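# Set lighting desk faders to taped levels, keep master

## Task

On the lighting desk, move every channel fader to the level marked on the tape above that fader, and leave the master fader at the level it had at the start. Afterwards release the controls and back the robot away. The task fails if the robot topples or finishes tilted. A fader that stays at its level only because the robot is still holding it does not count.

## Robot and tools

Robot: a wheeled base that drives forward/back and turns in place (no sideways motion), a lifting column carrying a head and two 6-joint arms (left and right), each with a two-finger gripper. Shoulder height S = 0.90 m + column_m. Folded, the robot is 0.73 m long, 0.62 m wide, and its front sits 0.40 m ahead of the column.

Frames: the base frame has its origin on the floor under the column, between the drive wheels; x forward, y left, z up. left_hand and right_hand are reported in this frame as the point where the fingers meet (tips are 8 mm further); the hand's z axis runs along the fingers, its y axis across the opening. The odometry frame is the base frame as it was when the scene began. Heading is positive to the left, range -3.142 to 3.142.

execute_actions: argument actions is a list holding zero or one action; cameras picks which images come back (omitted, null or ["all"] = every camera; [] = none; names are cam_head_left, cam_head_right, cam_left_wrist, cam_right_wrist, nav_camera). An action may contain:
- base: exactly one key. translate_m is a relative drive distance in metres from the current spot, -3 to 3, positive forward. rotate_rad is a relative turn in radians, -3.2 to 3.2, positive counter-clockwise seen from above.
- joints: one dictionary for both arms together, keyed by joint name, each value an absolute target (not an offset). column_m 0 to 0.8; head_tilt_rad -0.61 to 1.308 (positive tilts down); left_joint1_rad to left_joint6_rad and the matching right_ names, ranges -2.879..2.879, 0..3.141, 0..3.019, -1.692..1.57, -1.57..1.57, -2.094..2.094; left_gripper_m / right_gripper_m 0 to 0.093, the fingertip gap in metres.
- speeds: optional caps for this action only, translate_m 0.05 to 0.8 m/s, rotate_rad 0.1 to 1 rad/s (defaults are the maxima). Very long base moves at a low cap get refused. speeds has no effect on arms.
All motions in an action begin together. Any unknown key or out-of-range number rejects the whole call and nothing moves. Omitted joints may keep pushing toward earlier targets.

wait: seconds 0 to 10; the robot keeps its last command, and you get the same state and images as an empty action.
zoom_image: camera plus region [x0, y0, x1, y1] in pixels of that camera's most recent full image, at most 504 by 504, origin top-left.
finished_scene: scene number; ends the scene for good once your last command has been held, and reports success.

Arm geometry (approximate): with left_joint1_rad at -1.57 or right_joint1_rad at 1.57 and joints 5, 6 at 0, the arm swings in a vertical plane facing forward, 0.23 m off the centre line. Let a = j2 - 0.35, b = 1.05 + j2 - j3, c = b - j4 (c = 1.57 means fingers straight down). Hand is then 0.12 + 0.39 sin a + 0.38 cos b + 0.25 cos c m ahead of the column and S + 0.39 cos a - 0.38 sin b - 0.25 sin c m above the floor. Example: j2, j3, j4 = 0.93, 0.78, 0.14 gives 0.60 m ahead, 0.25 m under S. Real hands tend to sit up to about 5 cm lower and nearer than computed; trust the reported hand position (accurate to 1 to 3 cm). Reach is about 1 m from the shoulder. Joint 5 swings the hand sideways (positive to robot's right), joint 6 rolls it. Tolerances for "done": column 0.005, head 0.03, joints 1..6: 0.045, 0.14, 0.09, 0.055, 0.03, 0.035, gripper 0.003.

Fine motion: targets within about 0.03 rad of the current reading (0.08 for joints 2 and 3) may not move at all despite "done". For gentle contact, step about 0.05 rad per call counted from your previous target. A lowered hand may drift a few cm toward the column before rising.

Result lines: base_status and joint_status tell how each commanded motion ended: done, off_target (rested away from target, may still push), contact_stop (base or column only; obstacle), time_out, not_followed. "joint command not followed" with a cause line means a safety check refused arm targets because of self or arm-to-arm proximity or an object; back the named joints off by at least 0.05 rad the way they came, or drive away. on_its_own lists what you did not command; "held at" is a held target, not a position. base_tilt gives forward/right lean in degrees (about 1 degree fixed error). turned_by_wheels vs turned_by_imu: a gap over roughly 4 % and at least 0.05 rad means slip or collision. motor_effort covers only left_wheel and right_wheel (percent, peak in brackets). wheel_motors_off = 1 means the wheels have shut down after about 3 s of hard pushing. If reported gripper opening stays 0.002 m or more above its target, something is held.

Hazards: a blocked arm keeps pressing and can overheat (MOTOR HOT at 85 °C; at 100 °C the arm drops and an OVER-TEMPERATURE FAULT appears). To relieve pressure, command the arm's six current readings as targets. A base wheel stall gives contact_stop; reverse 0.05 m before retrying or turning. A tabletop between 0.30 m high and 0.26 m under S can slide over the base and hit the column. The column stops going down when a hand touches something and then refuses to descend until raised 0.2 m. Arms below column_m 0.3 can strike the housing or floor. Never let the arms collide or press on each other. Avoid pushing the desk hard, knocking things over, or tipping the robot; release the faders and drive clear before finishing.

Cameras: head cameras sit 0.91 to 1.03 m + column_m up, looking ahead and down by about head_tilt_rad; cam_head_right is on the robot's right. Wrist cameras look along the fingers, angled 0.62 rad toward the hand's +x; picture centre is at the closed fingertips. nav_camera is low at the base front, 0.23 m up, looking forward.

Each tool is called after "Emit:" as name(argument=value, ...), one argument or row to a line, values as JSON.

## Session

Emit:
execute_actions(
  actions=[],
)

Scene clock: 0.00 s.
Joint torques (N m, as the arm reports them, + toward a larger angle): no reading
base_odometry: x=+0.000 y=+0.000 heading=+0.000 (m, m, rad; odometry frame)
turned_by_wheels: +0.000 (rad since the last result)
turned_by_imu: +0.000 (rad since the last result)
base_tilt: forward=+0.1 right=+0.2 (deg)
base_status: not commanded
joint_positions: column_m=+0.553 head_tilt_rad=+0.861 left_joint1_rad=-1.579 left_joint2_rad=+0.908 left_joint3_rad=+0.401 left_joint4_rad=-0.978 left_joint5_rad=+0.008 left_joint6_rad=-0.080 left_gripper_m=+0.094 right_joint1_rad=+1.597 right_joint2_rad=+0.888 right_joint3_rad=+0.385 right_joint4_rad=-0.967 right_joint5_rad=+0.055 right_joint6_rad=+0.024 right_gripper_m=+0.094
joint_status: not commanded
wheel_motors_off: 0
motor_effort: left_wheel=+3 right_wheel=+0 (%)
left_hand: x=+0.1336 y=+0.2216 z=+1.2582 quat_wxyz=(+0.463, +0.034, -0.886, -0.013) (m; base frame)
right_hand: x=+0.1311 y=-0.2297 z=+1.2592 quat_wxyz=(+0.455, +0.013, -0.890, +0.023) (m; base frame)
pictures: cam_head_left, cam_head_right, cam_left_wrist, cam_right_wrist, nav_camera
Images, in order (width x height): cam_head_left 504x504, cam_head_right 504x504, cam_left_wrist 616x616, cam_right_wrist 616x616, nav_camera 504x504.

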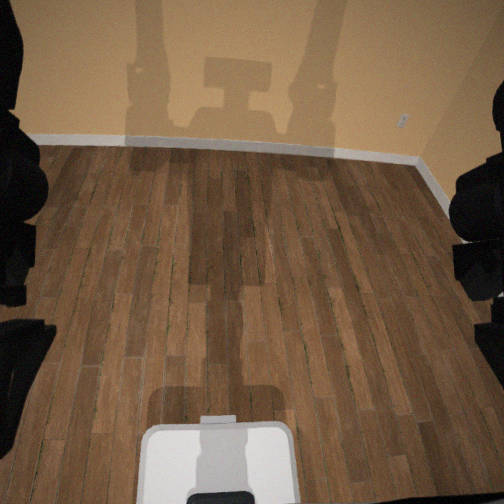

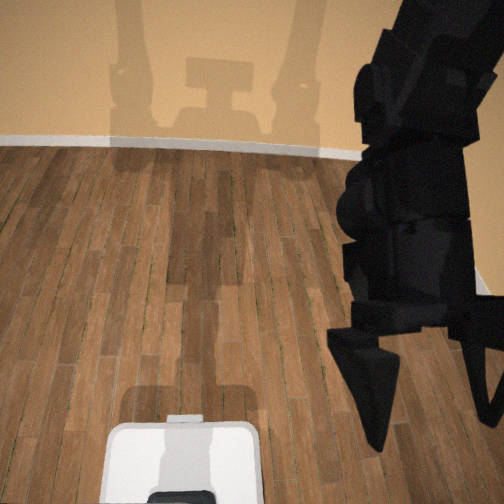

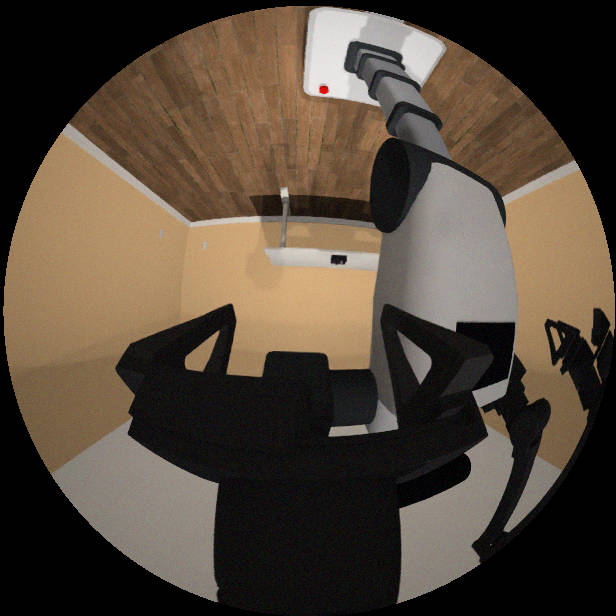

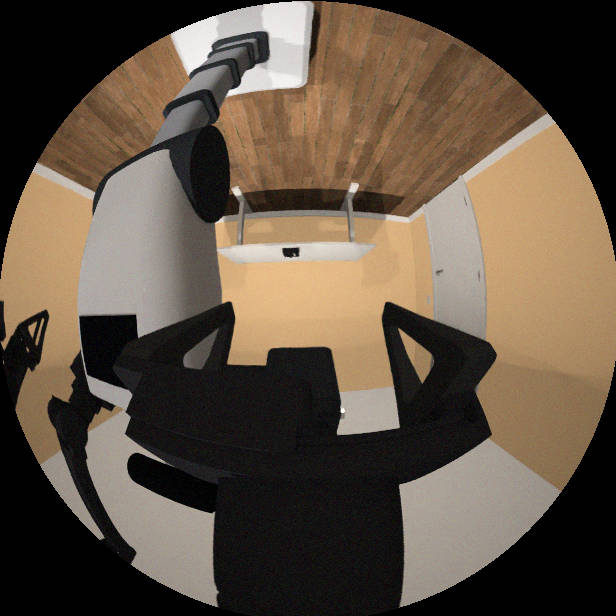

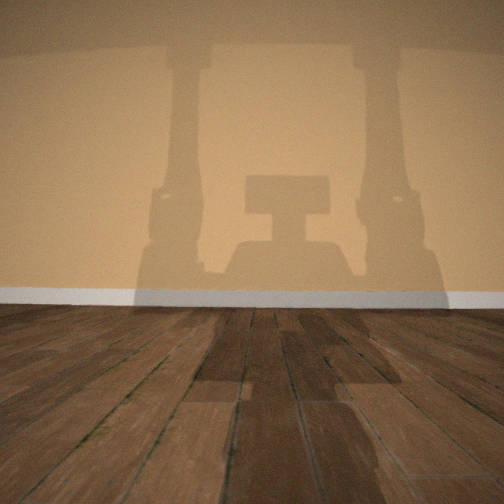

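Emit:
execute_actions(
  actions=[
    {"base": {"rotate_rad": 3.14}, "joints": {"head_tilt_rad": 0.45}},
  ],
  cameras=["cam_head_left", "nav_camera"],
)

Scene clock: 8.30 s.
Joint torques (N m, as the arm reports them, + toward a larger angle): left_arm=[-0.3  -6.96 -1.79 -1.42 -0.04  0.03] | right_arm=[ 0.6  -9.4  -1.38 -1.33 -0.04  0.18]
base_odometry: x=+0.000 y=+0.000 heading=+3.139 (m, m, rad; odometry frame)
turned_by_wheels: +3.139 (rad since the last result)
turned_by_imu: +3.154 (rad since the last result)
base_tilt: forward=+0.2 right=+0.3 (deg)
base_status: done
joint_positions: column_m=+0.553 head_tilt_rad=+0.468 left_joint1_rad=-1.579 left_joint2_rad=+0.908 left_joint3_rad=+0.401 left_joint4_rad=-0.978 left_joint5_rad=+0.008 left_joint6_rad=-0.080 left_gripper_m=+0.094 right_joint1_rad=+1.597 right_joint2_rad=+0.888 right_joint3_rad=+0.385 right_joint4_rad=-0.967 right_joint5_rad=+0.055 right_joint6_rad=+0.024 right_gripper_m=+0.094
joint_status: all done
wheel_motors_off: 0
motor_effort: left_wheel=-5(62) right_wheel=+4(55) (%)
left_hand: x=+0.1336 y=+0.2216 z=+1.2582 quat_wxyz=(+0.463, +0.034, -0.886, -0.013) (m; base frame)
right_hand: x=+0.1311 y=-0.2297 z=+1.2592 quat_wxyz=(+0.455, +0.013, -0.890, +0.023) (m; base frame)
pictures: cam_head_left, nav_camera
Images, in order (width x height): cam_head_left 504x504, nav_camera 504x504.

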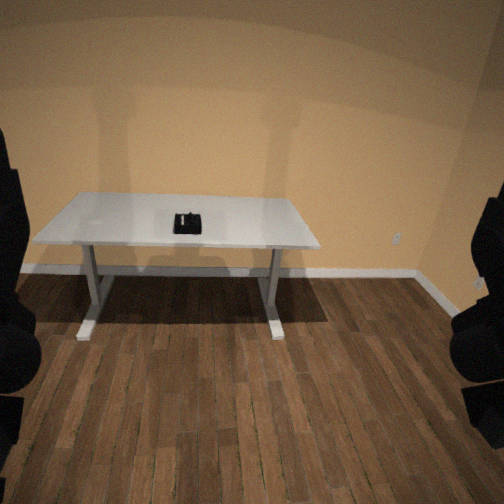

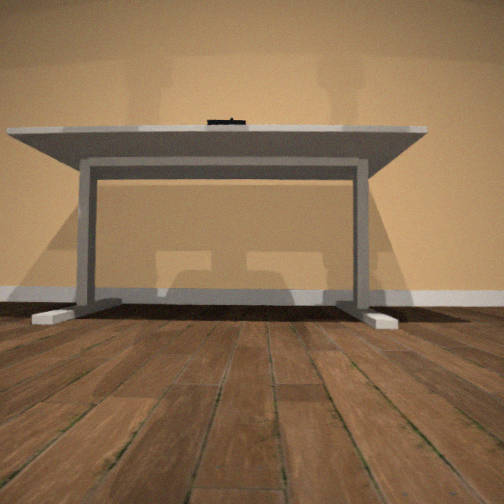

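Emit:
zoom_image(
  camera="cam_head_left",
  region=[140, 185, 240, 260],
)

Region (140, 185, 240, 260) of cam_head_left's 504x504 image, scaled by 5.040, with more detail than that image has; it fills the top 378 rows of this view, and the rest is white.

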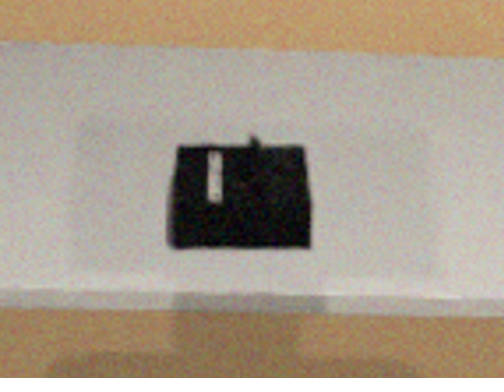

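Emit:
execute_actions(
  actions=[
    {"base": {"rotate_rad": 0.05}},
  ],
  cameras=[],
)

Emit:
execute_actions(
  actions=[
    {"base": {"translate_m": 1.0}, "joints": {"head_tilt_rad": 0.85}},
  ],
  cameras=["cam_head_left", "cam_head_right"],
)

Scene clock: 60.27 s.
Joint torques (N m, as the arm reports them, + toward a larger angle): left_arm=[-0.31 -7.02 -1.77 -1.39 -0.04  0.03] | right_arm=[ 0.74 -9.54 -1.51 -1.36  0.    0.24]
base_odometry: x=+0.000 y=+0.000 heading=-3.095 (m, m, rad; odometry frame)
turned_by_wheels: +0.049 (rad since the last result)
turned_by_imu: +0.048 (rad since the last result)
base_tilt: forward=+0.2 right=+0.2 (deg)
base_status: done
joint_positions: column_m=+0.553 head_tilt_rad=+0.468 left_joint1_rad=-1.579 left_joint2_rad=+0.908 left_joint3_rad=+0.401 left_joint4_rad=-0.978 left_joint5_rad=+0.008 left_joint6_rad=-0.080 left_gripper_m=+0.094 right_joint1_rad=+1.597 right_joint2_rad=+0.888 right_joint3_rad=+0.385 right_joint4_rad=-0.967 right_joint5_rad=+0.055 right_joint6_rad=+0.024 right_gripper_m=+0.094
joint_status: not commanded
wheel_motors_off: 0
motor_effort: left_wheel=-5(31) right_wheel=+5(28) (%)
left_hand: x=+0.1336 y=+0.2216 z=+1.2582 quat_wxyz=(+0.463, +0.034, -0.886, -0.013) (m; base frame)
right_hand: x=+0.1311 y=-0.2297 z=+1.2592 quat_wxyz=(+0.455, +0.013, -0.890, +0.023) (m; base frame)
pictures: none
No camera images: the call's "cameras" was empty. Leave "cameras" out to get every camera's image.

Scene clock: 63.63 s.
Joint torques (N m, as the arm reports them, + toward a larger angle): left_arm=[-0.32 -6.98 -1.82 -1.42 -0.04  0.03] | right_arm=[ 0.72 -9.94 -1.69 -1.32 -0.04  0.21]
base_odometry: x=-0.999 y=-0.047 heading=-3.095 (m, m, rad; odometry frame)
turned_by_wheels: +0.000 (rad since the last result)
turned_by_imu: +0.000 (rad since the last result)
base_tilt: forward=+0.2 right=+0.3 (deg)
base_status: done
joint_positions: column_m=+0.553 head_tilt_rad=+0.852 left_joint1_rad=-1.579 left_joint2_rad=+0.908 left_joint3_rad=+0.403 left_joint4_rad=-0.978 left_joint5_rad=+0.008 left_joint6_rad=-0.080 left_gripper_m=+0.094 right_joint1_rad=+1.597 right_joint2_rad=+0.888 right_joint3_rad=+0.386 right_joint4_rad=-0.967 right_joint5_rad=+0.055 right_joint6_rad=+0.024 right_gripper_m=+0.094
joint_status: all done
wheel_motors_off: 0
motor_effort: left_wheel=+1(71) right_wheel=+0(54) (%)
left_hand: x=+0.1344 y=+0.2216 z=+1.2579 quat_wxyz=(+0.462, +0.034, -0.886, -0.013) (m; base frame)
right_hand: x=+0.1313 y=-0.2297 z=+1.2591 quat_wxyz=(+0.455, +0.013, -0.890, +0.023) (m; base frame)
pictures: cam_head_left, cam_head_right
Images, in order (width x height): cam_head_left 504x504, cam_head_right 504x504.

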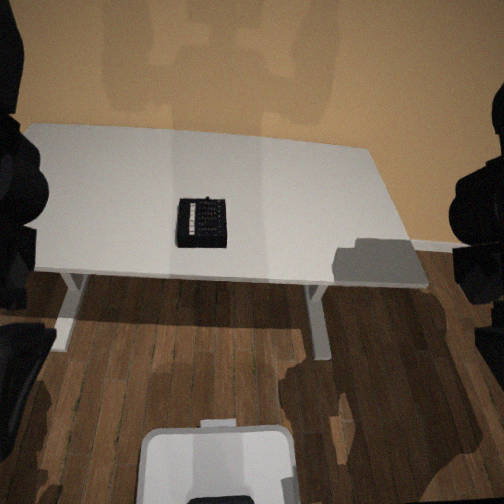

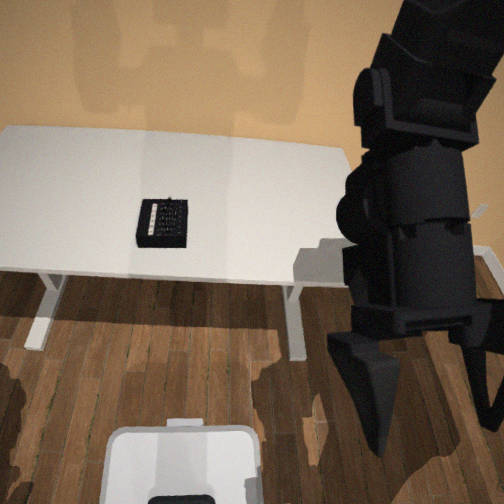

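Emit:
execute_actions(
  actions=[
    {"base": {"translate_m": 0.22}},
  ],
  cameras=[],
)

Emit:
execute_actions(
  actions=[
    {"base": {"rotate_rad": 0.395}, "joints": {"column_m": 0.42, "right_joint1_rad": 1.57, "right_joint2_rad": 1.305, "right_joint3_rad": 0.973, "right_joint4_rad": -0.131, "right_joint5_rad": 0.0, "right_joint6_rad": 0.0, "right_gripper_m": 0.0, "head_tilt_rad": 1.0}},
  ],
  cameras=["cam_head_left", "cam_right_wrist"],
)

Scene clock: 79.97 s.
Joint torques (N m, as the arm reports them, + toward a larger angle): left_arm=[-0.28 -7.08 -1.9  -1.44 -0.04  0.03] | right_arm=[  0.2  -10.1   -1.74  -1.25  -0.04   0.2 ]
base_odometry: x=-1.219 y=-0.057 heading=-3.094 (m, m, rad; odometry frame)
turned_by_wheels: +0.000 (rad since the last result)
turned_by_imu: -0.002 (rad since the last result)
base_tilt: forward=+0.1 right=+0.2 (deg)
base_status: done
joint_positions: column_m=+0.553 head_tilt_rad=+0.852 left_joint1_rad=-1.579 left_joint2_rad=+0.908 left_joint3_rad=+0.403 left_joint4_rad=-0.978 left_joint5_rad=+0.008 left_joint6_rad=-0.080 left_gripper_m=+0.094 right_joint1_rad=+1.597 right_joint2_rad=+0.888 right_joint3_rad=+0.386 right_joint4_rad=-0.967 right_joint5_rad=+0.055 right_joint6_rad=+0.024 right_gripper_m=+0.094
joint_status: not commanded
wheel_motors_off: 0
motor_effort: left_wheel=-1(34) right_wheel=+0(29) (%)
left_hand: x=+0.1346 y=+0.2216 z=+1.2579 quat_wxyz=(+0.462, +0.034, -0.886, -0.013) (m; base frame)
right_hand: x=+0.1314 y=-0.2297 z=+1.2591 quat_wxyz=(+0.455, +0.013, -0.890, +0.023) (m; base frame)
pictures: none
No camera images: the call's "cameras" was empty. Leave "cameras" out to get every camera's image.

Scene clock: 82.27 s.
Joint torques (N m, as the arm reports them, + toward a larger angle): left_arm=[-0.41 -6.96 -1.87 -1.41 -0.03  0.04] | right_arm=[  0.57 -19.07   0.7    1.05  -0.06   0.15]
base_odometry: x=-1.219 y=-0.058 heading=-2.701 (m, m, rad; odometry frame)
turned_by_wheels: +0.394 (rad since the last result)
turned_by_imu: +0.389 (rad since the last result)
base_tilt: forward=+0.2 right=+0.2 (deg)
base_status: done
joint_positions: column_m=+0.420 head_tilt_rad=+1.000 left_joint1_rad=-1.579 left_joint2_rad=+0.908 left_joint3_rad=+0.403 left_joint4_rad=-0.978 left_joint5_rad=+0.008 left_joint6_rad=-0.080 left_gripper_m=+0.094 right_joint1_rad=+1.570 right_joint2_rad=+1.304 right_joint3_rad=+0.981 right_joint4_rad=-0.142 right_joint5_rad=+0.002 right_joint6_rad=+0.009 right_gripper_m=+0.000
joint_status: all done
wheel_motors_off: 0
motor_effort: left_wheel=-8(69) right_wheel=+4(49) (%)
left_hand: x=+0.1346 y=+0.2216 z=+1.1251 quat_wxyz=(+0.462, +0.034, -0.886, -0.013) (m; base frame)
right_hand: x=+0.5290 y=-0.2262 z=+0.9238 quat_wxyz=(-0.029, -0.005, -1.000, +0.001) (m; base frame)
pictures: cam_head_left, cam_right_wrist
Images, in order (width x height): cam_head_left 504x504, cam_right_wrist 616x616.

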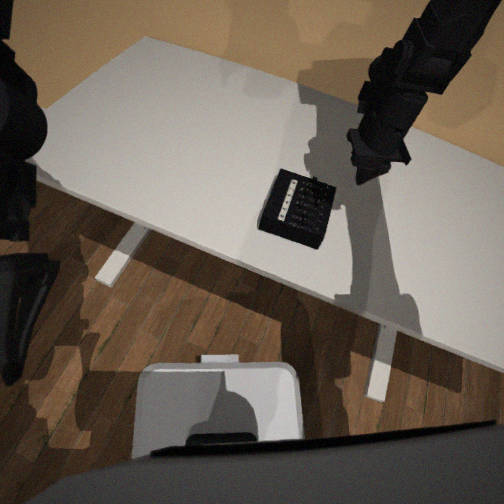

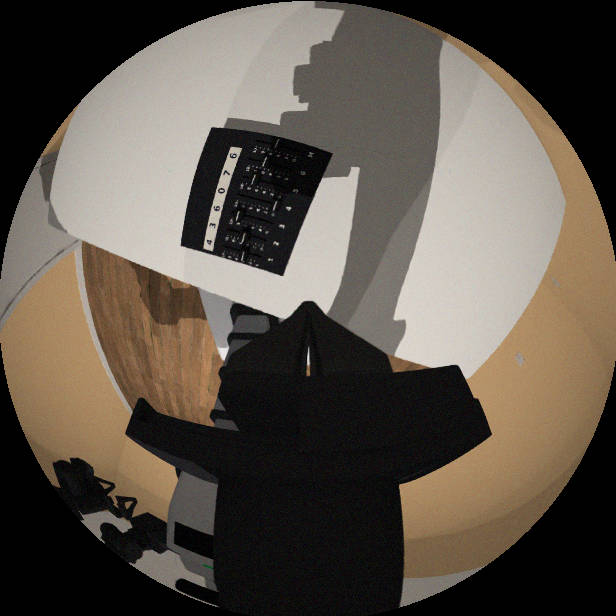

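Emit:
zoom_image(
  camera="cam_right_wrist",
  region=[170, 115, 345, 285],
)

Region (170, 115, 345, 285) of cam_right_wrist's 616x616 image, scaled by 2.880, with more detail than that image has; it fills the top 490 rows of this view, and the rest is white.

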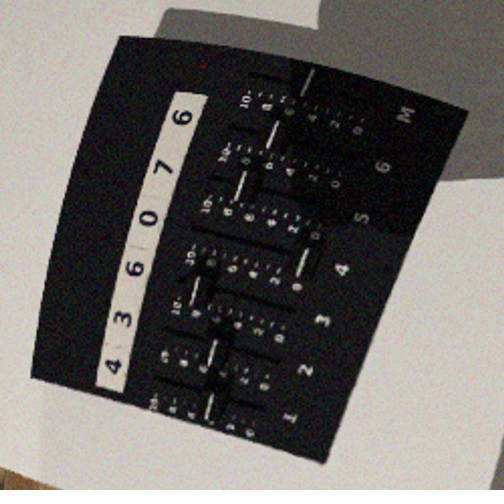

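Emit:
execute_actions(
  actions=[
    {"base": {"rotate_rad": 0.1}},
  ],
  cameras=["cam_right_wrist"],
)

Scene clock: 101.83 s.
Joint torques (N m, as the arm reports them, + toward a larger angle): left_arm=[-0.35 -6.99 -1.92 -1.39 -0.03  0.03] | right_arm=[  0.11 -19.38   0.99   0.89  -0.08   0.14]
base_odometry: x=-1.219 y=-0.058 heading=-2.601 (m, m, rad; odometry frame)
turned_by_wheels: +0.099 (rad since the last result)
turned_by_imu: +0.098 (rad since the last result)
base_tilt: forward=+0.1 right=+0.3 (deg)
base_status: done
joint_positions: column_m=+0.420 head_tilt_rad=+1.000 left_joint1_rad=-1.579 left_joint2_rad=+0.908 left_joint3_rad=+0.403 left_joint4_rad=-0.978 left_joint5_rad=+0.008 left_joint6_rad=-0.080 left_gripper_m=+0.094 right_joint1_rad=+1.570 right_joint2_rad=+1.304 right_joint3_rad=+0.979 right_joint4_rad=-0.142 right_joint5_rad=+0.001 right_joint6_rad=+0.009 right_gripper_m=+0.000
joint_status: not commanded
wheel_motors_off: 0
motor_effort: left_wheel=-6(41) right_wheel=+5(21) (%)
left_hand: x=+0.1346 y=+0.2216 z=+1.1251 quat_wxyz=(+0.462, +0.034, -0.886, -0.013) (m; base frame)
right_hand: x=+0.5280 y=-0.2261 z=+0.9236 quat_wxyz=(-0.029, -0.005, -1.000, +0.001) (m; base frame)
pictures: cam_right_wrist
Images, in order (width x height): cam_right_wrist 616x616.

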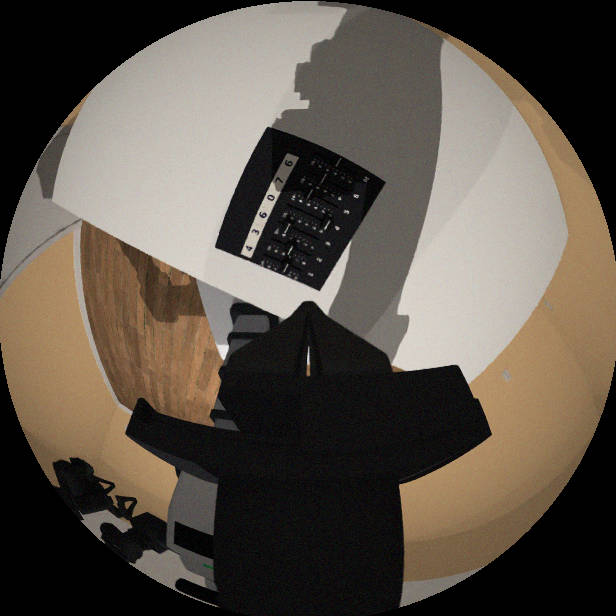

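Emit:
execute_actions(
  actions=[],
)

Scene clock: 114.60 s.
Joint torques (N m, as the arm reports them, + toward a larger angle): left_arm=[-0.35 -7.03 -1.92 -1.43 -0.03  0.03] | right_arm=[  0.66 -19.23   0.74   1.04  -0.12   0.09]
base_odometry: x=-1.219 y=-0.058 heading=-2.601 (m, m, rad; odometry frame)
turned_by_wheels: +0.000 (rad since the last result)
turned_by_imu: -0.001 (rad since the last result)
base_tilt: forward=+0.2 right=+0.3 (deg)
base_status: done
joint_positions: column_m=+0.420 head_tilt_rad=+1.000 left_joint1_rad=-1.579 left_joint2_rad=+0.908 left_joint3_rad=+0.403 left_joint4_rad=-0.978 left_joint5_rad=+0.008 left_joint6_rad=-0.080 left_gripper_m=+0.094 right_joint1_rad=+1.570 right_joint2_rad=+1.304 right_joint3_rad=+0.979 right_joint4_rad=-0.142 right_joint5_rad=+0.001 right_joint6_rad=+0.009 right_gripper_m=+0.000
joint_status: not commanded
wheel_motors_off: 0
motor_effort: left_wheel=-5(41) right_wheel=+5(21) (%)
left_hand: x=+0.1346 y=+0.2216 z=+1.1251 quat_wxyz=(+0.462, +0.034, -0.886, -0.013) (m; base frame)
right_hand: x=+0.5280 y=-0.2261 z=+0.9236 quat_wxyz=(-0.029, -0.005, -1.000, +0.001) (m; base frame)
pictures: cam_head_left, cam_head_right, cam_left_wrist, cam_right_wrist, nav_camera
Images, in order (width x height): cam_head_left 504x504, cam_head_right 504x504, cam_left_wrist 616x616, cam_right_wrist 616x616, nav_camera 504x504.

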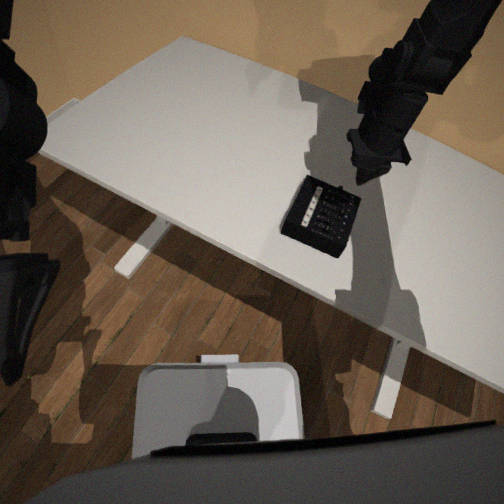

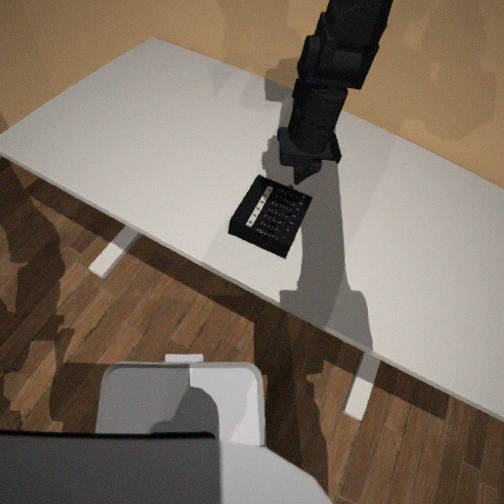

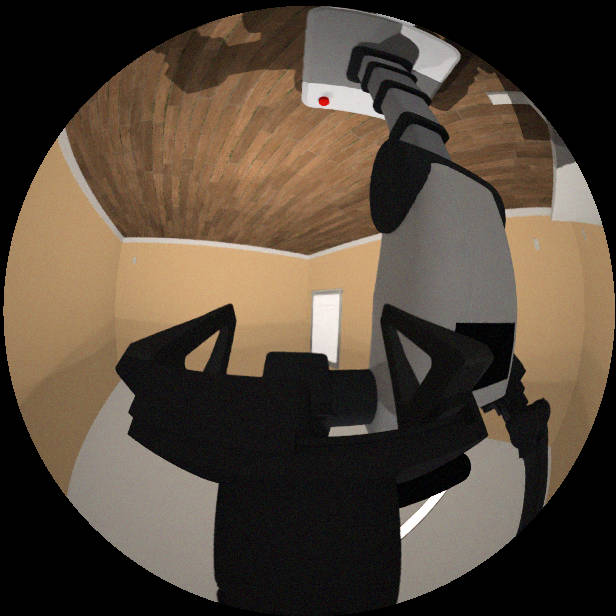

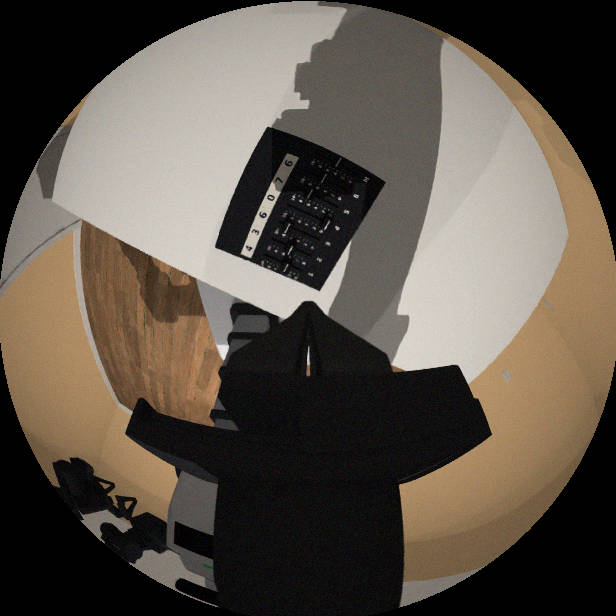

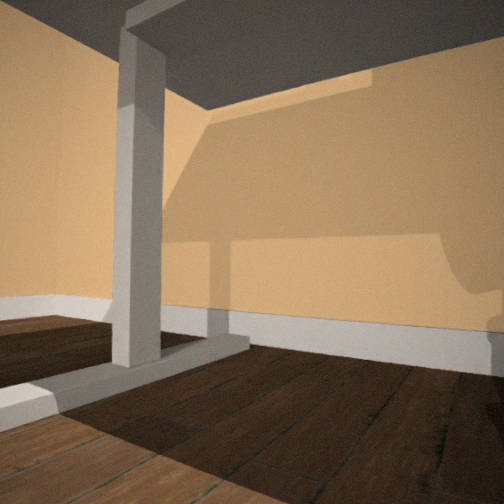

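Emit:
zoom_image(
  camera="cam_right_wrist",
  region=[200, 110, 400, 310],
)

Region (200, 110, 400, 310) of cam_right_wrist's 616x616 image, scaled by 2.520, with more detail than that image has.

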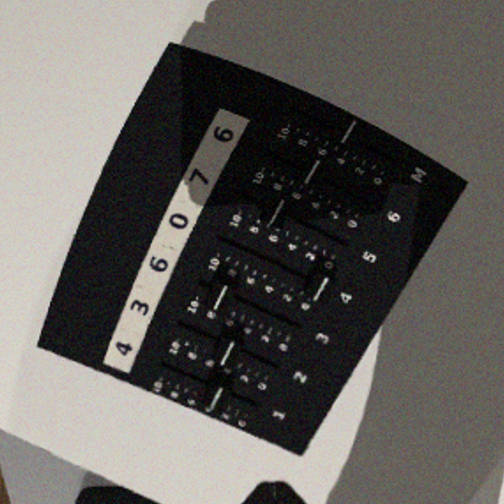

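Emit:
execute_actions(
  actions=[
    {"base": {"rotate_rad": 0.068}, "speeds": {"rotate_rad": 0.2}},
  ],
  cameras=["cam_right_wrist"],
)

Emit:
execute_actions(
  actions=[
    {"base": {"translate_m": 0.016}, "joints": {"column_m": 0.34}, "speeds": {"translate_m": 0.05}},
  ],
  cameras=["cam_right_wrist"],
)

Scene clock: 155.07 s.
Joint torques (N m, as the arm reports them, + toward a larger angle): left_arm=[-0.41 -6.97 -1.88 -1.4  -0.04  0.04] | right_arm=[  0.34 -18.69   0.82   0.96  -0.09   0.12]
base_odometry: x=-1.219 y=-0.058 heading=-2.534 (m, m, rad; odometry frame)
turned_by_wheels: +0.067 (rad since the last result)
turned_by_imu: +0.066 (rad since the last result)
base_tilt: forward=+0.1 right=+0.3 (deg)
base_status: done
joint_positions: column_m=+0.420 head_tilt_rad=+1.000 left_joint1_rad=-1.579 left_joint2_rad=+0.908 left_joint3_rad=+0.403 left_joint4_rad=-0.978 left_joint5_rad=+0.008 left_joint6_rad=-0.080 left_gripper_m=+0.094 right_joint1_rad=+1.570 right_joint2_rad=+1.304 right_joint3_rad=+0.979 right_joint4_rad=-0.142 right_joint5_rad=+0.001 right_joint6_rad=+0.009 right_gripper_m=+0.000
joint_status: not commanded
wheel_motors_off: 0
motor_effort: left_wheel=-5(33) right_wheel=+5(25) (%)
left_hand: x=+0.1346 y=+0.2216 z=+1.1251 quat_wxyz=(+0.462, +0.034, -0.886, -0.013) (m; base frame)
right_hand: x=+0.5280 y=-0.2263 z=+0.9236 quat_wxyz=(-0.029, -0.005, -1.000, +0.001) (m; base frame)
pictures: cam_right_wrist
Images, in order (width x height): cam_right_wrist 616x616.

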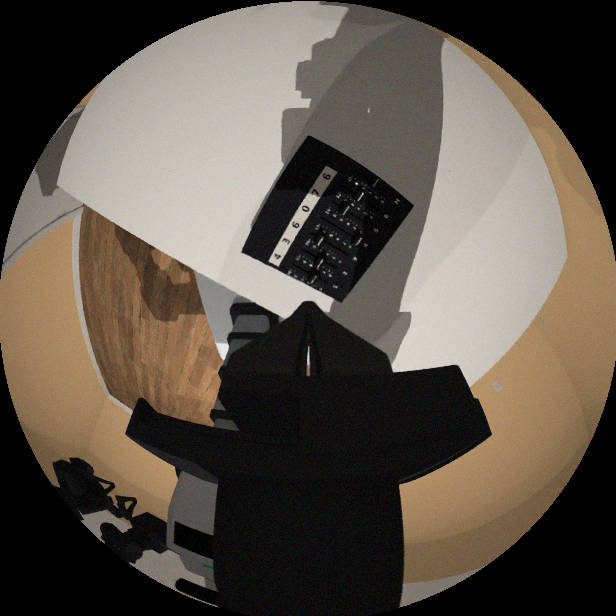

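Scene clock: 156.67 s.
Joint torques (N m, as the arm reports them, + toward a larger angle): left_arm=[-0.37 -7.01 -1.74 -1.46 -0.04  0.04] | right_arm=[  1.21 -19.19   1.33   1.02  -0.1    0.1 ]
base_odometry: x=-1.232 y=-0.067 heading=-2.534 (m, m, rad; odometry frame)
turned_by_wheels: +0.000 (rad since the last result)
turned_by_imu: +0.000 (rad since the last result)
base_tilt: forward=+0.3 right=+0.3 (deg)
base_status: done
joint_positions: column_m=+0.340 head_tilt_rad=+1.000 left_joint1_rad=-1.579 left_joint2_rad=+0.908 left_joint3_rad=+0.401 left_joint4_rad=-0.978 left_joint5_rad=+0.008 left_joint6_rad=-0.080 left_gripper_m=+0.094 right_joint1_rad=+1.570 right_joint2_rad=+1.304 right_joint3_rad=+0.977 right_joint4_rad=-0.142 right_joint5_rad=+0.001 right_joint6_rad=+0.009 right_gripper_m=+0.000
joint_status: all done
wheel_motors_off: 0
motor_effort: left_wheel=+2(53) right_wheel=+4(54) (%)
left_hand: x=+0.1336 y=+0.2216 z=+1.0455 quat_wxyz=(+0.462, +0.034, -0.886, -0.013) (m; base frame)
right_hand: x=+0.5265 y=-0.2263 z=+0.8435 quat_wxyz=(-0.027, -0.005, -1.000, +0.001) (m; base frame)
pictures: cam_right_wrist
Images, in order (width x height): cam_right_wrist 616x616.

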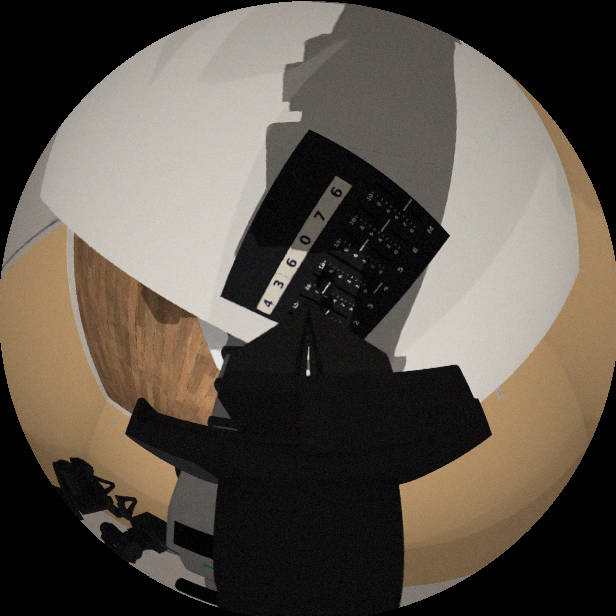

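Emit:
zoom_image(
  camera="cam_right_wrist",
  region=[230, 150, 450, 370],
)

Region (230, 150, 450, 370) of cam_right_wrist's 616x616 image, scaled by 2.291, with more detail than that image has.

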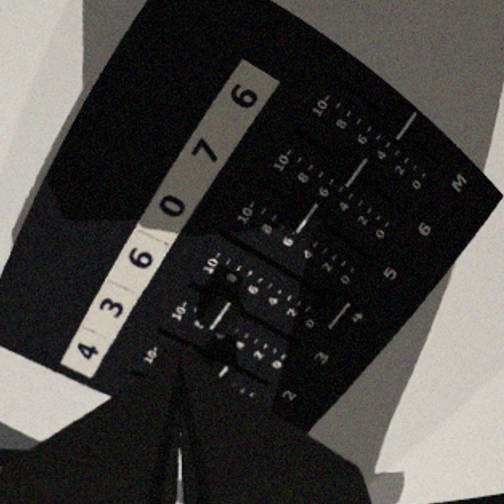

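Emit:
execute_actions(
  actions=[
    {"base": {"rotate_rad": 0.012}, "speeds": {"rotate_rad": 0.1}},
  ],
  cameras=[],
)

Emit:
execute_actions(
  actions=[
    {"base": {"translate_m": 0.004}, "joints": {"column_m": 0.312}, "speeds": {"translate_m": 0.05}},
  ],
  cameras=["cam_right_wrist"],
)

Emit:
zoom_image(
  camera="cam_right_wrist",
  region=[230, 170, 450, 390],
)

Scene clock: 175.93 s.
Joint torques (N m, as the arm reports them, + toward a larger angle): left_arm=[-0.33 -6.83 -1.76 -1.44 -0.04  0.04] | right_arm=[  0.91 -19.17   0.96   0.72  -0.05   0.14]
base_odometry: x=-1.232 y=-0.067 heading=-2.523 (m, m, rad; odometry frame)
turned_by_wheels: +0.011 (rad since the last result)
turned_by_imu: +0.009 (rad since the last result)
base_tilt: forward=+0.2 right=+0.4 (deg)
base_status: done
joint_positions: column_m=+0.340 head_tilt_rad=+1.000 left_joint1_rad=-1.579 left_joint2_rad=+0.908 left_joint3_rad=+0.401 left_joint4_rad=-0.978 left_joint5_rad=+0.008 left_joint6_rad=-0.080 left_gripper_m=+0.094 right_joint1_rad=+1.570 right_joint2_rad=+1.304 right_joint3_rad=+0.977 right_joint4_rad=-0.142 right_joint5_rad=+0.001 right_joint6_rad=+0.009 right_gripper_m=+0.000
joint_status: not commanded
wheel_motors_off: 0
motor_effort: left_wheel=-3(47) right_wheel=+0(19) (%)
left_hand: x=+0.1336 y=+0.2216 z=+1.0455 quat_wxyz=(+0.462, +0.034, -0.886, -0.013) (m; base frame)
right_hand: x=+0.5265 y=-0.2261 z=+0.8435 quat_wxyz=(-0.027, -0.005, -1.000, +0.001) (m; base frame)
pictures: none
No camera images: the call's "cameras" was empty. Leave "cameras" out to get every camera's image.

Scene clock: 176.90 s.
Joint torques (N m, as the arm reports them, + toward a larger angle): left_arm=[-0.36 -6.77 -1.76 -1.41 -0.03  0.03] | right_arm=[  0.25 -19.43   1.06   0.93  -0.08   0.11]
base_odometry: x=-1.235 y=-0.069 heading=-2.523 (m, m, rad; odometry frame)
turned_by_wheels: +0.000 (rad since the last result)
turned_by_imu: +0.000 (rad since the last result)
base_tilt: forward=+0.2 right=+0.3 (deg)
base_status: done
joint_positions: column_m=+0.312 head_tilt_rad=+1.000 left_joint1_rad=-1.579 left_joint2_rad=+0.907 left_joint3_rad=+0.402 left_joint4_rad=-0.978 left_joint5_rad=+0.008 left_joint6_rad=-0.080 left_gripper_m=+0.094 right_joint1_rad=+1.570 right_joint2_rad=+1.303 right_joint3_rad=+0.976 right_joint4_rad=-0.141 right_joint5_rad=+0.001 right_joint6_rad=+0.009 right_gripper_m=+0.000
joint_status: all done
wheel_motors_off: 0
motor_effort: left_wheel=+2(58) right_wheel=+3(44) (%)
left_hand: x=+0.1342 y=+0.2216 z=+1.0173 quat_wxyz=(+0.462, +0.034, -0.886, -0.013) (m; base frame)
right_hand: x=+0.5269 y=-0.2261 z=+0.8160 quat_wxyz=(-0.028, -0.005, -1.000, +0.001) (m; base frame)
pictures: cam_right_wrist
Images, in order (width x height): cam_right_wrist 616x616.

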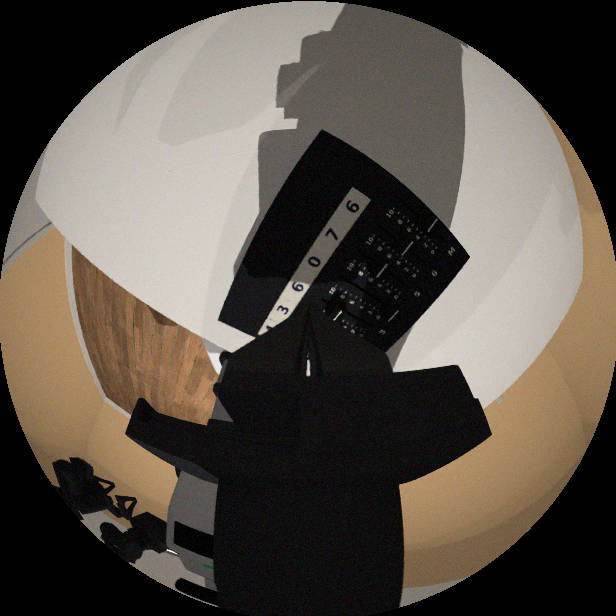

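Region (230, 170, 450, 390) of cam_right_wrist's 616x616 image, scaled by 2.291, with more detail than that image has.

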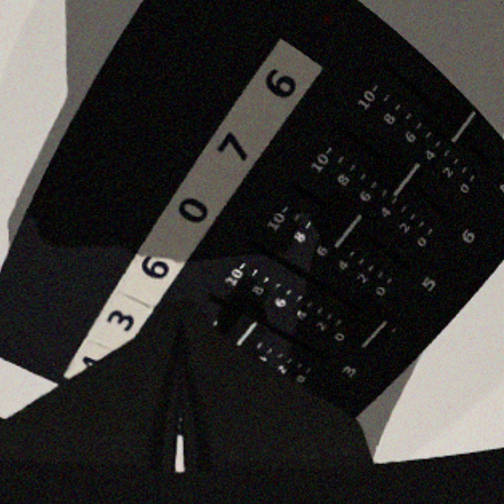

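Emit:
execute_actions(
  actions=[
    {"base": {"translate_m": 0.009}, "speeds": {"translate_m": 0.05}},
  ],
  cameras=[],
)

Emit:
execute_actions(
  actions=[
    {"joints": {"column_m": 0.302}},
  ],
  cameras=["cam_right_wrist"],
)

Emit:
zoom_image(
  camera="cam_right_wrist",
  region=[230, 170, 450, 390],
)

Scene clock: 205.83 s.
Joint torques (N m, as the arm reports them, + toward a larger angle): left_arm=[-0.35 -6.87 -1.74 -1.43 -0.04  0.04] | right_arm=[  0.57 -19.07   1.17   0.9   -0.05   0.13]
base_odometry: x=-1.242 y=-0.074 heading=-2.522 (m, m, rad; odometry frame)
turned_by_wheels: +0.001 (rad since the last result)
turned_by_imu: -0.001 (rad since the last result)
base_tilt: forward=+0.1 right=+0.3 (deg)
base_status: done
joint_positions: column_m=+0.312 head_tilt_rad=+1.001 left_joint1_rad=-1.579 left_joint2_rad=+0.907 left_joint3_rad=+0.401 left_joint4_rad=-0.978 left_joint5_rad=+0.008 left_joint6_rad=-0.080 left_gripper_m=+0.094 right_joint1_rad=+1.570 right_joint2_rad=+1.303 right_joint3_rad=+0.975 right_joint4_rad=-0.141 right_joint5_rad=+0.001 right_joint6_rad=+0.009 right_gripper_m=+0.000
joint_status: not commanded
wheel_motors_off: 0
motor_effort: left_wheel=+2(69) right_wheel=+1(35) (%)
left_hand: x=+0.1336 y=+0.2216 z=+1.0176 quat_wxyz=(+0.462, +0.034, -0.886, -0.013) (m; base frame)
right_hand: x=+0.5260 y=-0.2261 z=+0.8158 quat_wxyz=(-0.027, -0.005, -1.000, +0.001) (m; base frame)
pictures: none
No camera images: the call's "cameras" was empty. Leave "cameras" out to get every camera's image.

Scene clock: 206.53 s.
Joint torques (N m, as the arm reports them, + toward a larger angle): left_arm=[-0.34 -6.85 -1.73 -1.44 -0.04  0.03] | right_arm=[  0.7  -18.61   1.2    0.96  -0.07   0.11]
base_odometry: x=-1.242 y=-0.074 heading=-2.522 (m, m, rad; odometry frame)
turned_by_wheels: +0.000 (rad since the last result)
turned_by_imu: +0.000 (rad since the last result)
base_tilt: forward=+0.2 right=+0.2 (deg)
base_status: not commanded
joint_positions: column_m=+0.302 head_tilt_rad=+1.001 left_joint1_rad=-1.579 left_joint2_rad=+0.907 left_joint3_rad=+0.401 left_joint4_rad=-0.978 left_joint5_rad=+0.008 left_joint6_rad=-0.080 left_gripper_m=+0.094 right_joint1_rad=+1.570 right_joint2_rad=+1.303 right_joint3_rad=+0.975 right_joint4_rad=-0.141 right_joint5_rad=+0.001 right_joint6_rad=+0.009 right_gripper_m=+0.000
joint_status: all done
wheel_motors_off: 0
motor_effort: left_wheel=+4(4) right_wheel=+3(3) (%)
left_hand: x=+0.1336 y=+0.2216 z=+1.0075 quat_wxyz=(+0.462, +0.034, -0.886, -0.013) (m; base frame)
right_hand: x=+0.5260 y=-0.2261 z=+0.8058 quat_wxyz=(-0.027, -0.005, -1.000, +0.001) (m; base frame)
pictures: cam_right_wrist
Images, in order (width x height): cam_right_wrist 616x616.

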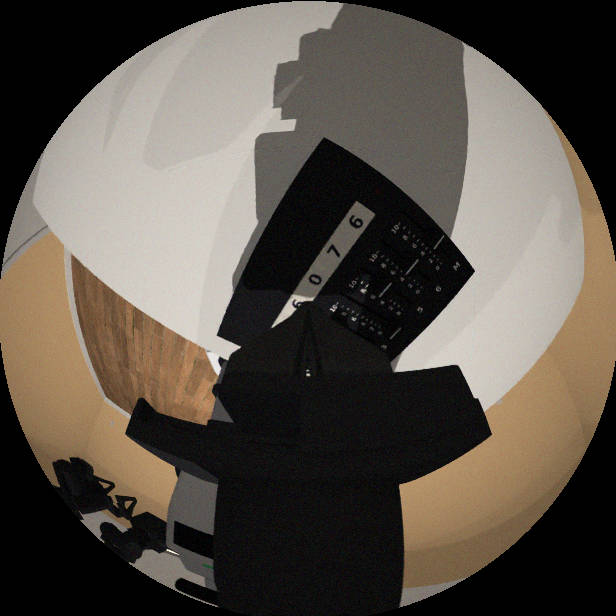

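Region (230, 170, 450, 390) of cam_right_wrist's 616x616 image, scaled by 2.291, with more detail than that image has.

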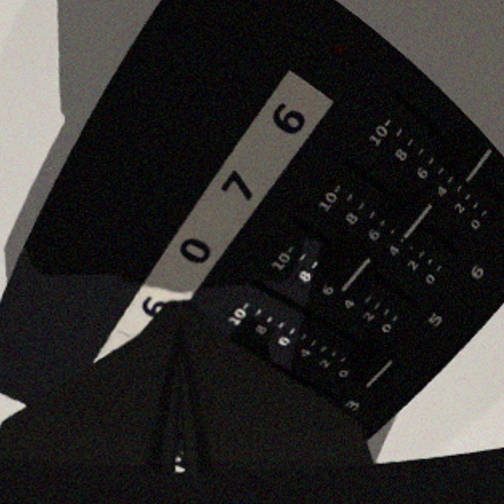

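Emit:
execute_actions(
  actions=[
    {"joints": {"column_m": 0.298}},
  ],
  cameras=[],
)

Scene clock: 214.43 s.
Joint torques (N m, as the arm reports them, + toward a larger angle): left_arm=[-0.26 -6.76 -1.73 -1.45 -0.04  0.04] | right_arm=[  0.7  -18.12   1.12   0.8   -0.09   0.09]
base_odometry: x=-1.242 y=-0.074 heading=-2.522 (m, m, rad; odometry frame)
turned_by_wheels: +0.000 (rad since the last result)
turned_by_imu: -0.002 (rad since the last result)
base_tilt: forward=+0.2 right=+0.3 (deg)
base_status: not commanded
joint_positions: column_m=+0.298 head_tilt_rad=+1.001 left_joint1_rad=-1.579 left_joint2_rad=+0.907 left_joint3_rad=+0.401 left_joint4_rad=-0.978 left_joint5_rad=+0.008 left_joint6_rad=-0.080 left_gripper_m=+0.094 right_joint1_rad=+1.570 right_joint2_rad=+1.303 right_joint3_rad=+0.975 right_joint4_rad=-0.141 right_joint5_rad=+0.001 right_joint6_rad=+0.009 right_gripper_m=+0.000
joint_status: all done
wheel_motors_off: 0
motor_effort: left_wheel=+4(2) right_wheel=+3(3) (%)
left_hand: x=+0.1336 y=+0.2216 z=+1.0036 quat_wxyz=(+0.462, +0.034, -0.886, -0.013) (m; base frame)
right_hand: x=+0.5260 y=-0.2261 z=+0.8018 quat_wxyz=(-0.027, -0.005, -1.000, +0.001) (m; base frame)
pictures: none
No camera images: the call's "cameras" was empty. Leave "cameras" out to get every camera's image.

Emit:
execute_actions(
  actions=[
    {"joints": {"column_m": 0.295}},
  ],
  cameras=[],
)

Scene clock: 217.33 s.
Joint torques (N m, as the arm reports them, + toward a larger angle): left_arm=[-0.26 -6.89 -1.72 -1.4  -0.04  0.03] | right_arm=[  0.81 -18.82   1.17   1.04  -0.13   0.11]
base_odometry: x=-1.242 y=-0.074 heading=-2.522 (m, m, rad; odometry frame)
turned_by_wheels: +0.000 (rad since the last result)
turned_by_imu: -0.001 (rad since the last result)
base_tilt: forward=+0.2 right=+0.1 (deg)
base_status: not commanded
joint_positions: column_m=+0.295 head_tilt_rad=+1.001 left_joint1_rad=-1.579 left_joint2_rad=+0.907 left_joint3_rad=+0.401 left_joint4_rad=-0.978 left_joint5_rad=+0.008 left_joint6_rad=-0.080 left_gripper_m=+0.094 right_joint1_rad=+1.570 right_joint2_rad=+1.303 right_joint3_rad=+0.975 right_joint4_rad=-0.141 right_joint5_rad=+0.001 right_joint6_rad=+0.009 right_gripper_m=+0.000
joint_status: all done
wheel_motors_off: 0
motor_effort: left_wheel=+4(3) right_wheel=+3(4) (%)
left_hand: x=+0.1336 y=+0.2216 z=+1.0006 quat_wxyz=(+0.462, +0.034, -0.886, -0.013) (m; base frame)
right_hand: x=+0.5260 y=-0.2261 z=+0.7989 quat_wxyz=(-0.027, -0.005, -1.000, +0.001) (m; base frame)
pictures: none
No camera images: the call's "cameras" was empty. Leave "cameras" out to get every camera's image.

Emit:
execute_actions(
  actions=[
    {"joints": {"column_m": 0.291}},
  ],
  cameras=[],
)

Scene clock: 220.10 s.
Joint torques (N m, as the arm reports them, + toward a larger angle): left_arm=[-0.4  -6.83 -1.73 -1.44 -0.03  0.03] | right_arm=[  0.44 -19.53   1.24   0.94  -0.08   0.13]
base_odometry: x=-1.242 y=-0.074 heading=-2.522 (m, m, rad; odometry frame)
turned_by_wheels: +0.000 (rad since the last result)
turned_by_imu: -0.001 (rad since the last result)
base_tilt: forward=+0.1 right=+0.4 (deg)
base_status: not commanded
joint_positions: column_m=+0.291 head_tilt_rad=+1.001 left_joint1_rad=-1.579 left_joint2_rad=+0.907 left_joint3_rad=+0.401 left_joint4_rad=-0.978 left_joint5_rad=+0.008 left_joint6_rad=-0.080 left_gripper_m=+0.094 right_joint1_rad=+1.570 right_joint2_rad=+1.303 right_joint3_rad=+0.975 right_joint4_rad=-0.141 right_joint5_rad=+0.001 right_joint6_rad=+0.009 right_gripper_m=+0.000
joint_status: all done
wheel_motors_off: 0
motor_effort: left_wheel=+3(3) right_wheel=+4(3) (%)
left_hand: x=+0.1336 y=+0.2216 z=+0.9966 quat_wxyz=(+0.462, +0.034, -0.886, -0.013) (m; base frame)
right_hand: x=+0.5260 y=-0.2261 z=+0.7948 quat_wxyz=(-0.027, -0.005, -1.000, +0.001) (m; base frame)
pictures: none
No camera images: the call's "cameras" was empty. Leave "cameras" out to get every camera's image.

Emit:
execute_actions(
  actions=[
    {"joints": {"column_m": 0.287}},
  ],
  cameras=["cam_right_wrist"],
)

Scene clock: 226.33 s.
Joint torques (N m, as the arm reports them, + toward a larger angle): left_arm=[-0.39 -6.78 -1.71 -1.4  -0.03  0.04] | right_arm=[  0.42 -18.86   1.1    0.83  -0.11   0.09]
base_odometry: x=-1.242 y=-0.074 heading=-2.522 (m, m, rad; odometry frame)
turned_by_wheels: +0.000 (rad since the last result)
turned_by_imu: -0.002 (rad since the last result)
base_tilt: forward=+0.2 right=+0.2 (deg)
base_status: not commanded
joint_positions: column_m=+0.287 head_tilt_rad=+1.001 left_joint1_rad=-1.579 left_joint2_rad=+0.907 left_joint3_rad=+0.401 left_joint4_rad=-0.978 left_joint5_rad=+0.008 left_joint6_rad=-0.080 left_gripper_m=+0.094 right_joint1_rad=+1.570 right_joint2_rad=+1.303 right_joint3_rad=+0.975 right_joint4_rad=-0.141 right_joint5_rad=+0.001 right_joint6_rad=+0.009 right_gripper_m=+0.000
joint_status: all done
wheel_motors_off: 0
motor_effort: left_wheel=+4(3) right_wheel=+3(4) (%)
left_hand: x=+0.1336 y=+0.2216 z=+0.9926 quat_wxyz=(+0.462, +0.034, -0.886, -0.013) (m; base frame)
right_hand: x=+0.5260 y=-0.2261 z=+0.7908 quat_wxyz=(-0.027, -0.005, -1.000, +0.001) (m; base frame)
pictures: cam_right_wrist
Images, in order (width x height): cam_right_wrist 616x616.

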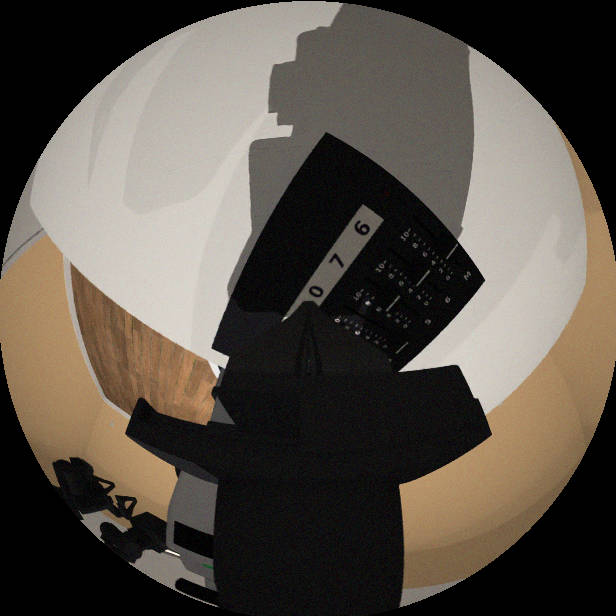

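Emit:
zoom_image(
  camera="cam_right_wrist",
  region=[230, 170, 450, 390],
)

Region (230, 170, 450, 390) of cam_right_wrist's 616x616 image, scaled by 2.291, with more detail than that image has.

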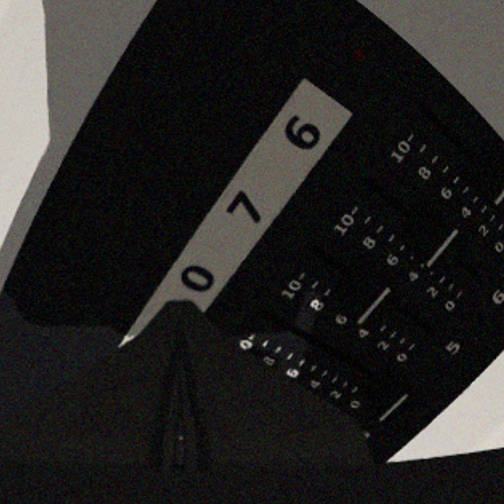

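Emit:
execute_actions(
  actions=[
    {"base": {"translate_m": -0.01}, "joints": {"column_m": 0.283}, "speeds": {"translate_m": 0.05}},
  ],
  cameras=["cam_right_wrist"],
)

Emit:
zoom_image(
  camera="cam_right_wrist",
  region=[230, 170, 450, 390],
)

Scene clock: 243.97 s.
Joint torques (N m, as the arm reports them, + toward a larger angle): left_arm=[-0.4  -6.87 -1.64 -1.41 -0.04  0.04] | right_arm=[  1.08 -18.34   1.35   0.71  -0.02   0.13]
base_odometry: x=-1.234 y=-0.068 heading=-2.523 (m, m, rad; odometry frame)
turned_by_wheels: -0.001 (rad since the last result)
turned_by_imu: -0.003 (rad since the last result)
base_tilt: forward=+0.1 right=+0.3 (deg)
base_status: done
joint_positions: column_m=+0.283 head_tilt_rad=+1.001 left_joint1_rad=-1.579 left_joint2_rad=+0.906 left_joint3_rad=+0.399 left_joint4_rad=-0.978 left_joint5_rad=+0.008 left_joint6_rad=-0.080 left_gripper_m=+0.094 right_joint1_rad=+1.570 right_joint2_rad=+1.293 right_joint3_rad=+0.976 right_joint4_rad=-0.137 right_joint5_rad=+0.000 right_joint6_rad=+0.009 right_gripper_m=+0.000
joint_status: all done
wheel_motors_off: 0
motor_effort: left_wheel=-3(82) right_wheel=+0(29) (%)
left_hand: x=+0.1329 y=+0.2216 z=+0.9889 quat_wxyz=(+0.463, +0.034, -0.886, -0.013) (m; base frame)
right_hand: x=+0.5315 y=-0.2258 z=+0.7908 quat_wxyz=(-0.035, -0.005, -0.999, +0.000) (m; base frame)
pictures: cam_right_wrist
Images, in order (width x height): cam_right_wrist 616x616.

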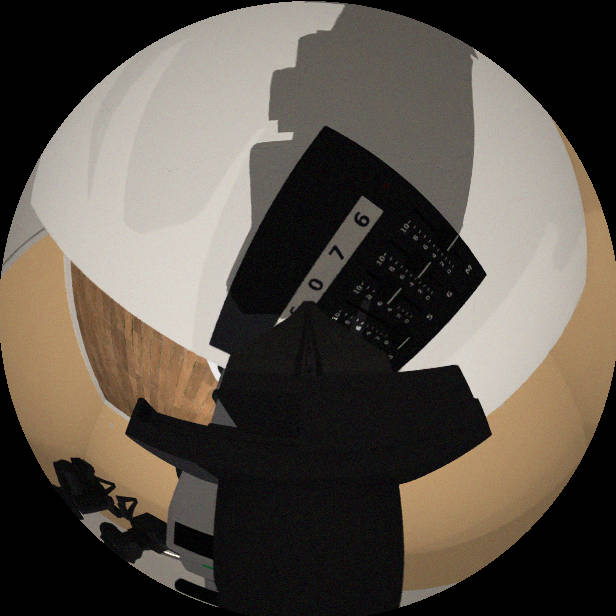

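Region (230, 170, 450, 390) of cam_right_wrist's 616x616 image, scaled by 2.291, with more detail than that image has.

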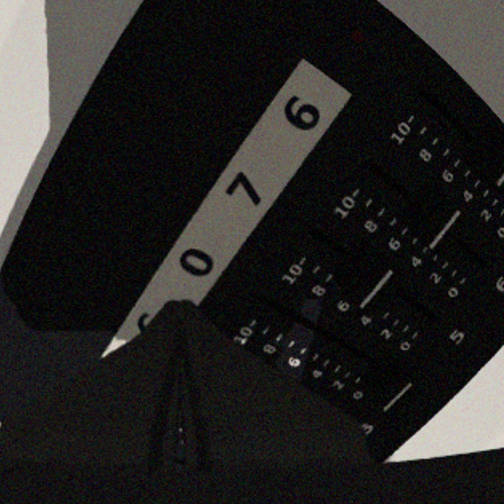

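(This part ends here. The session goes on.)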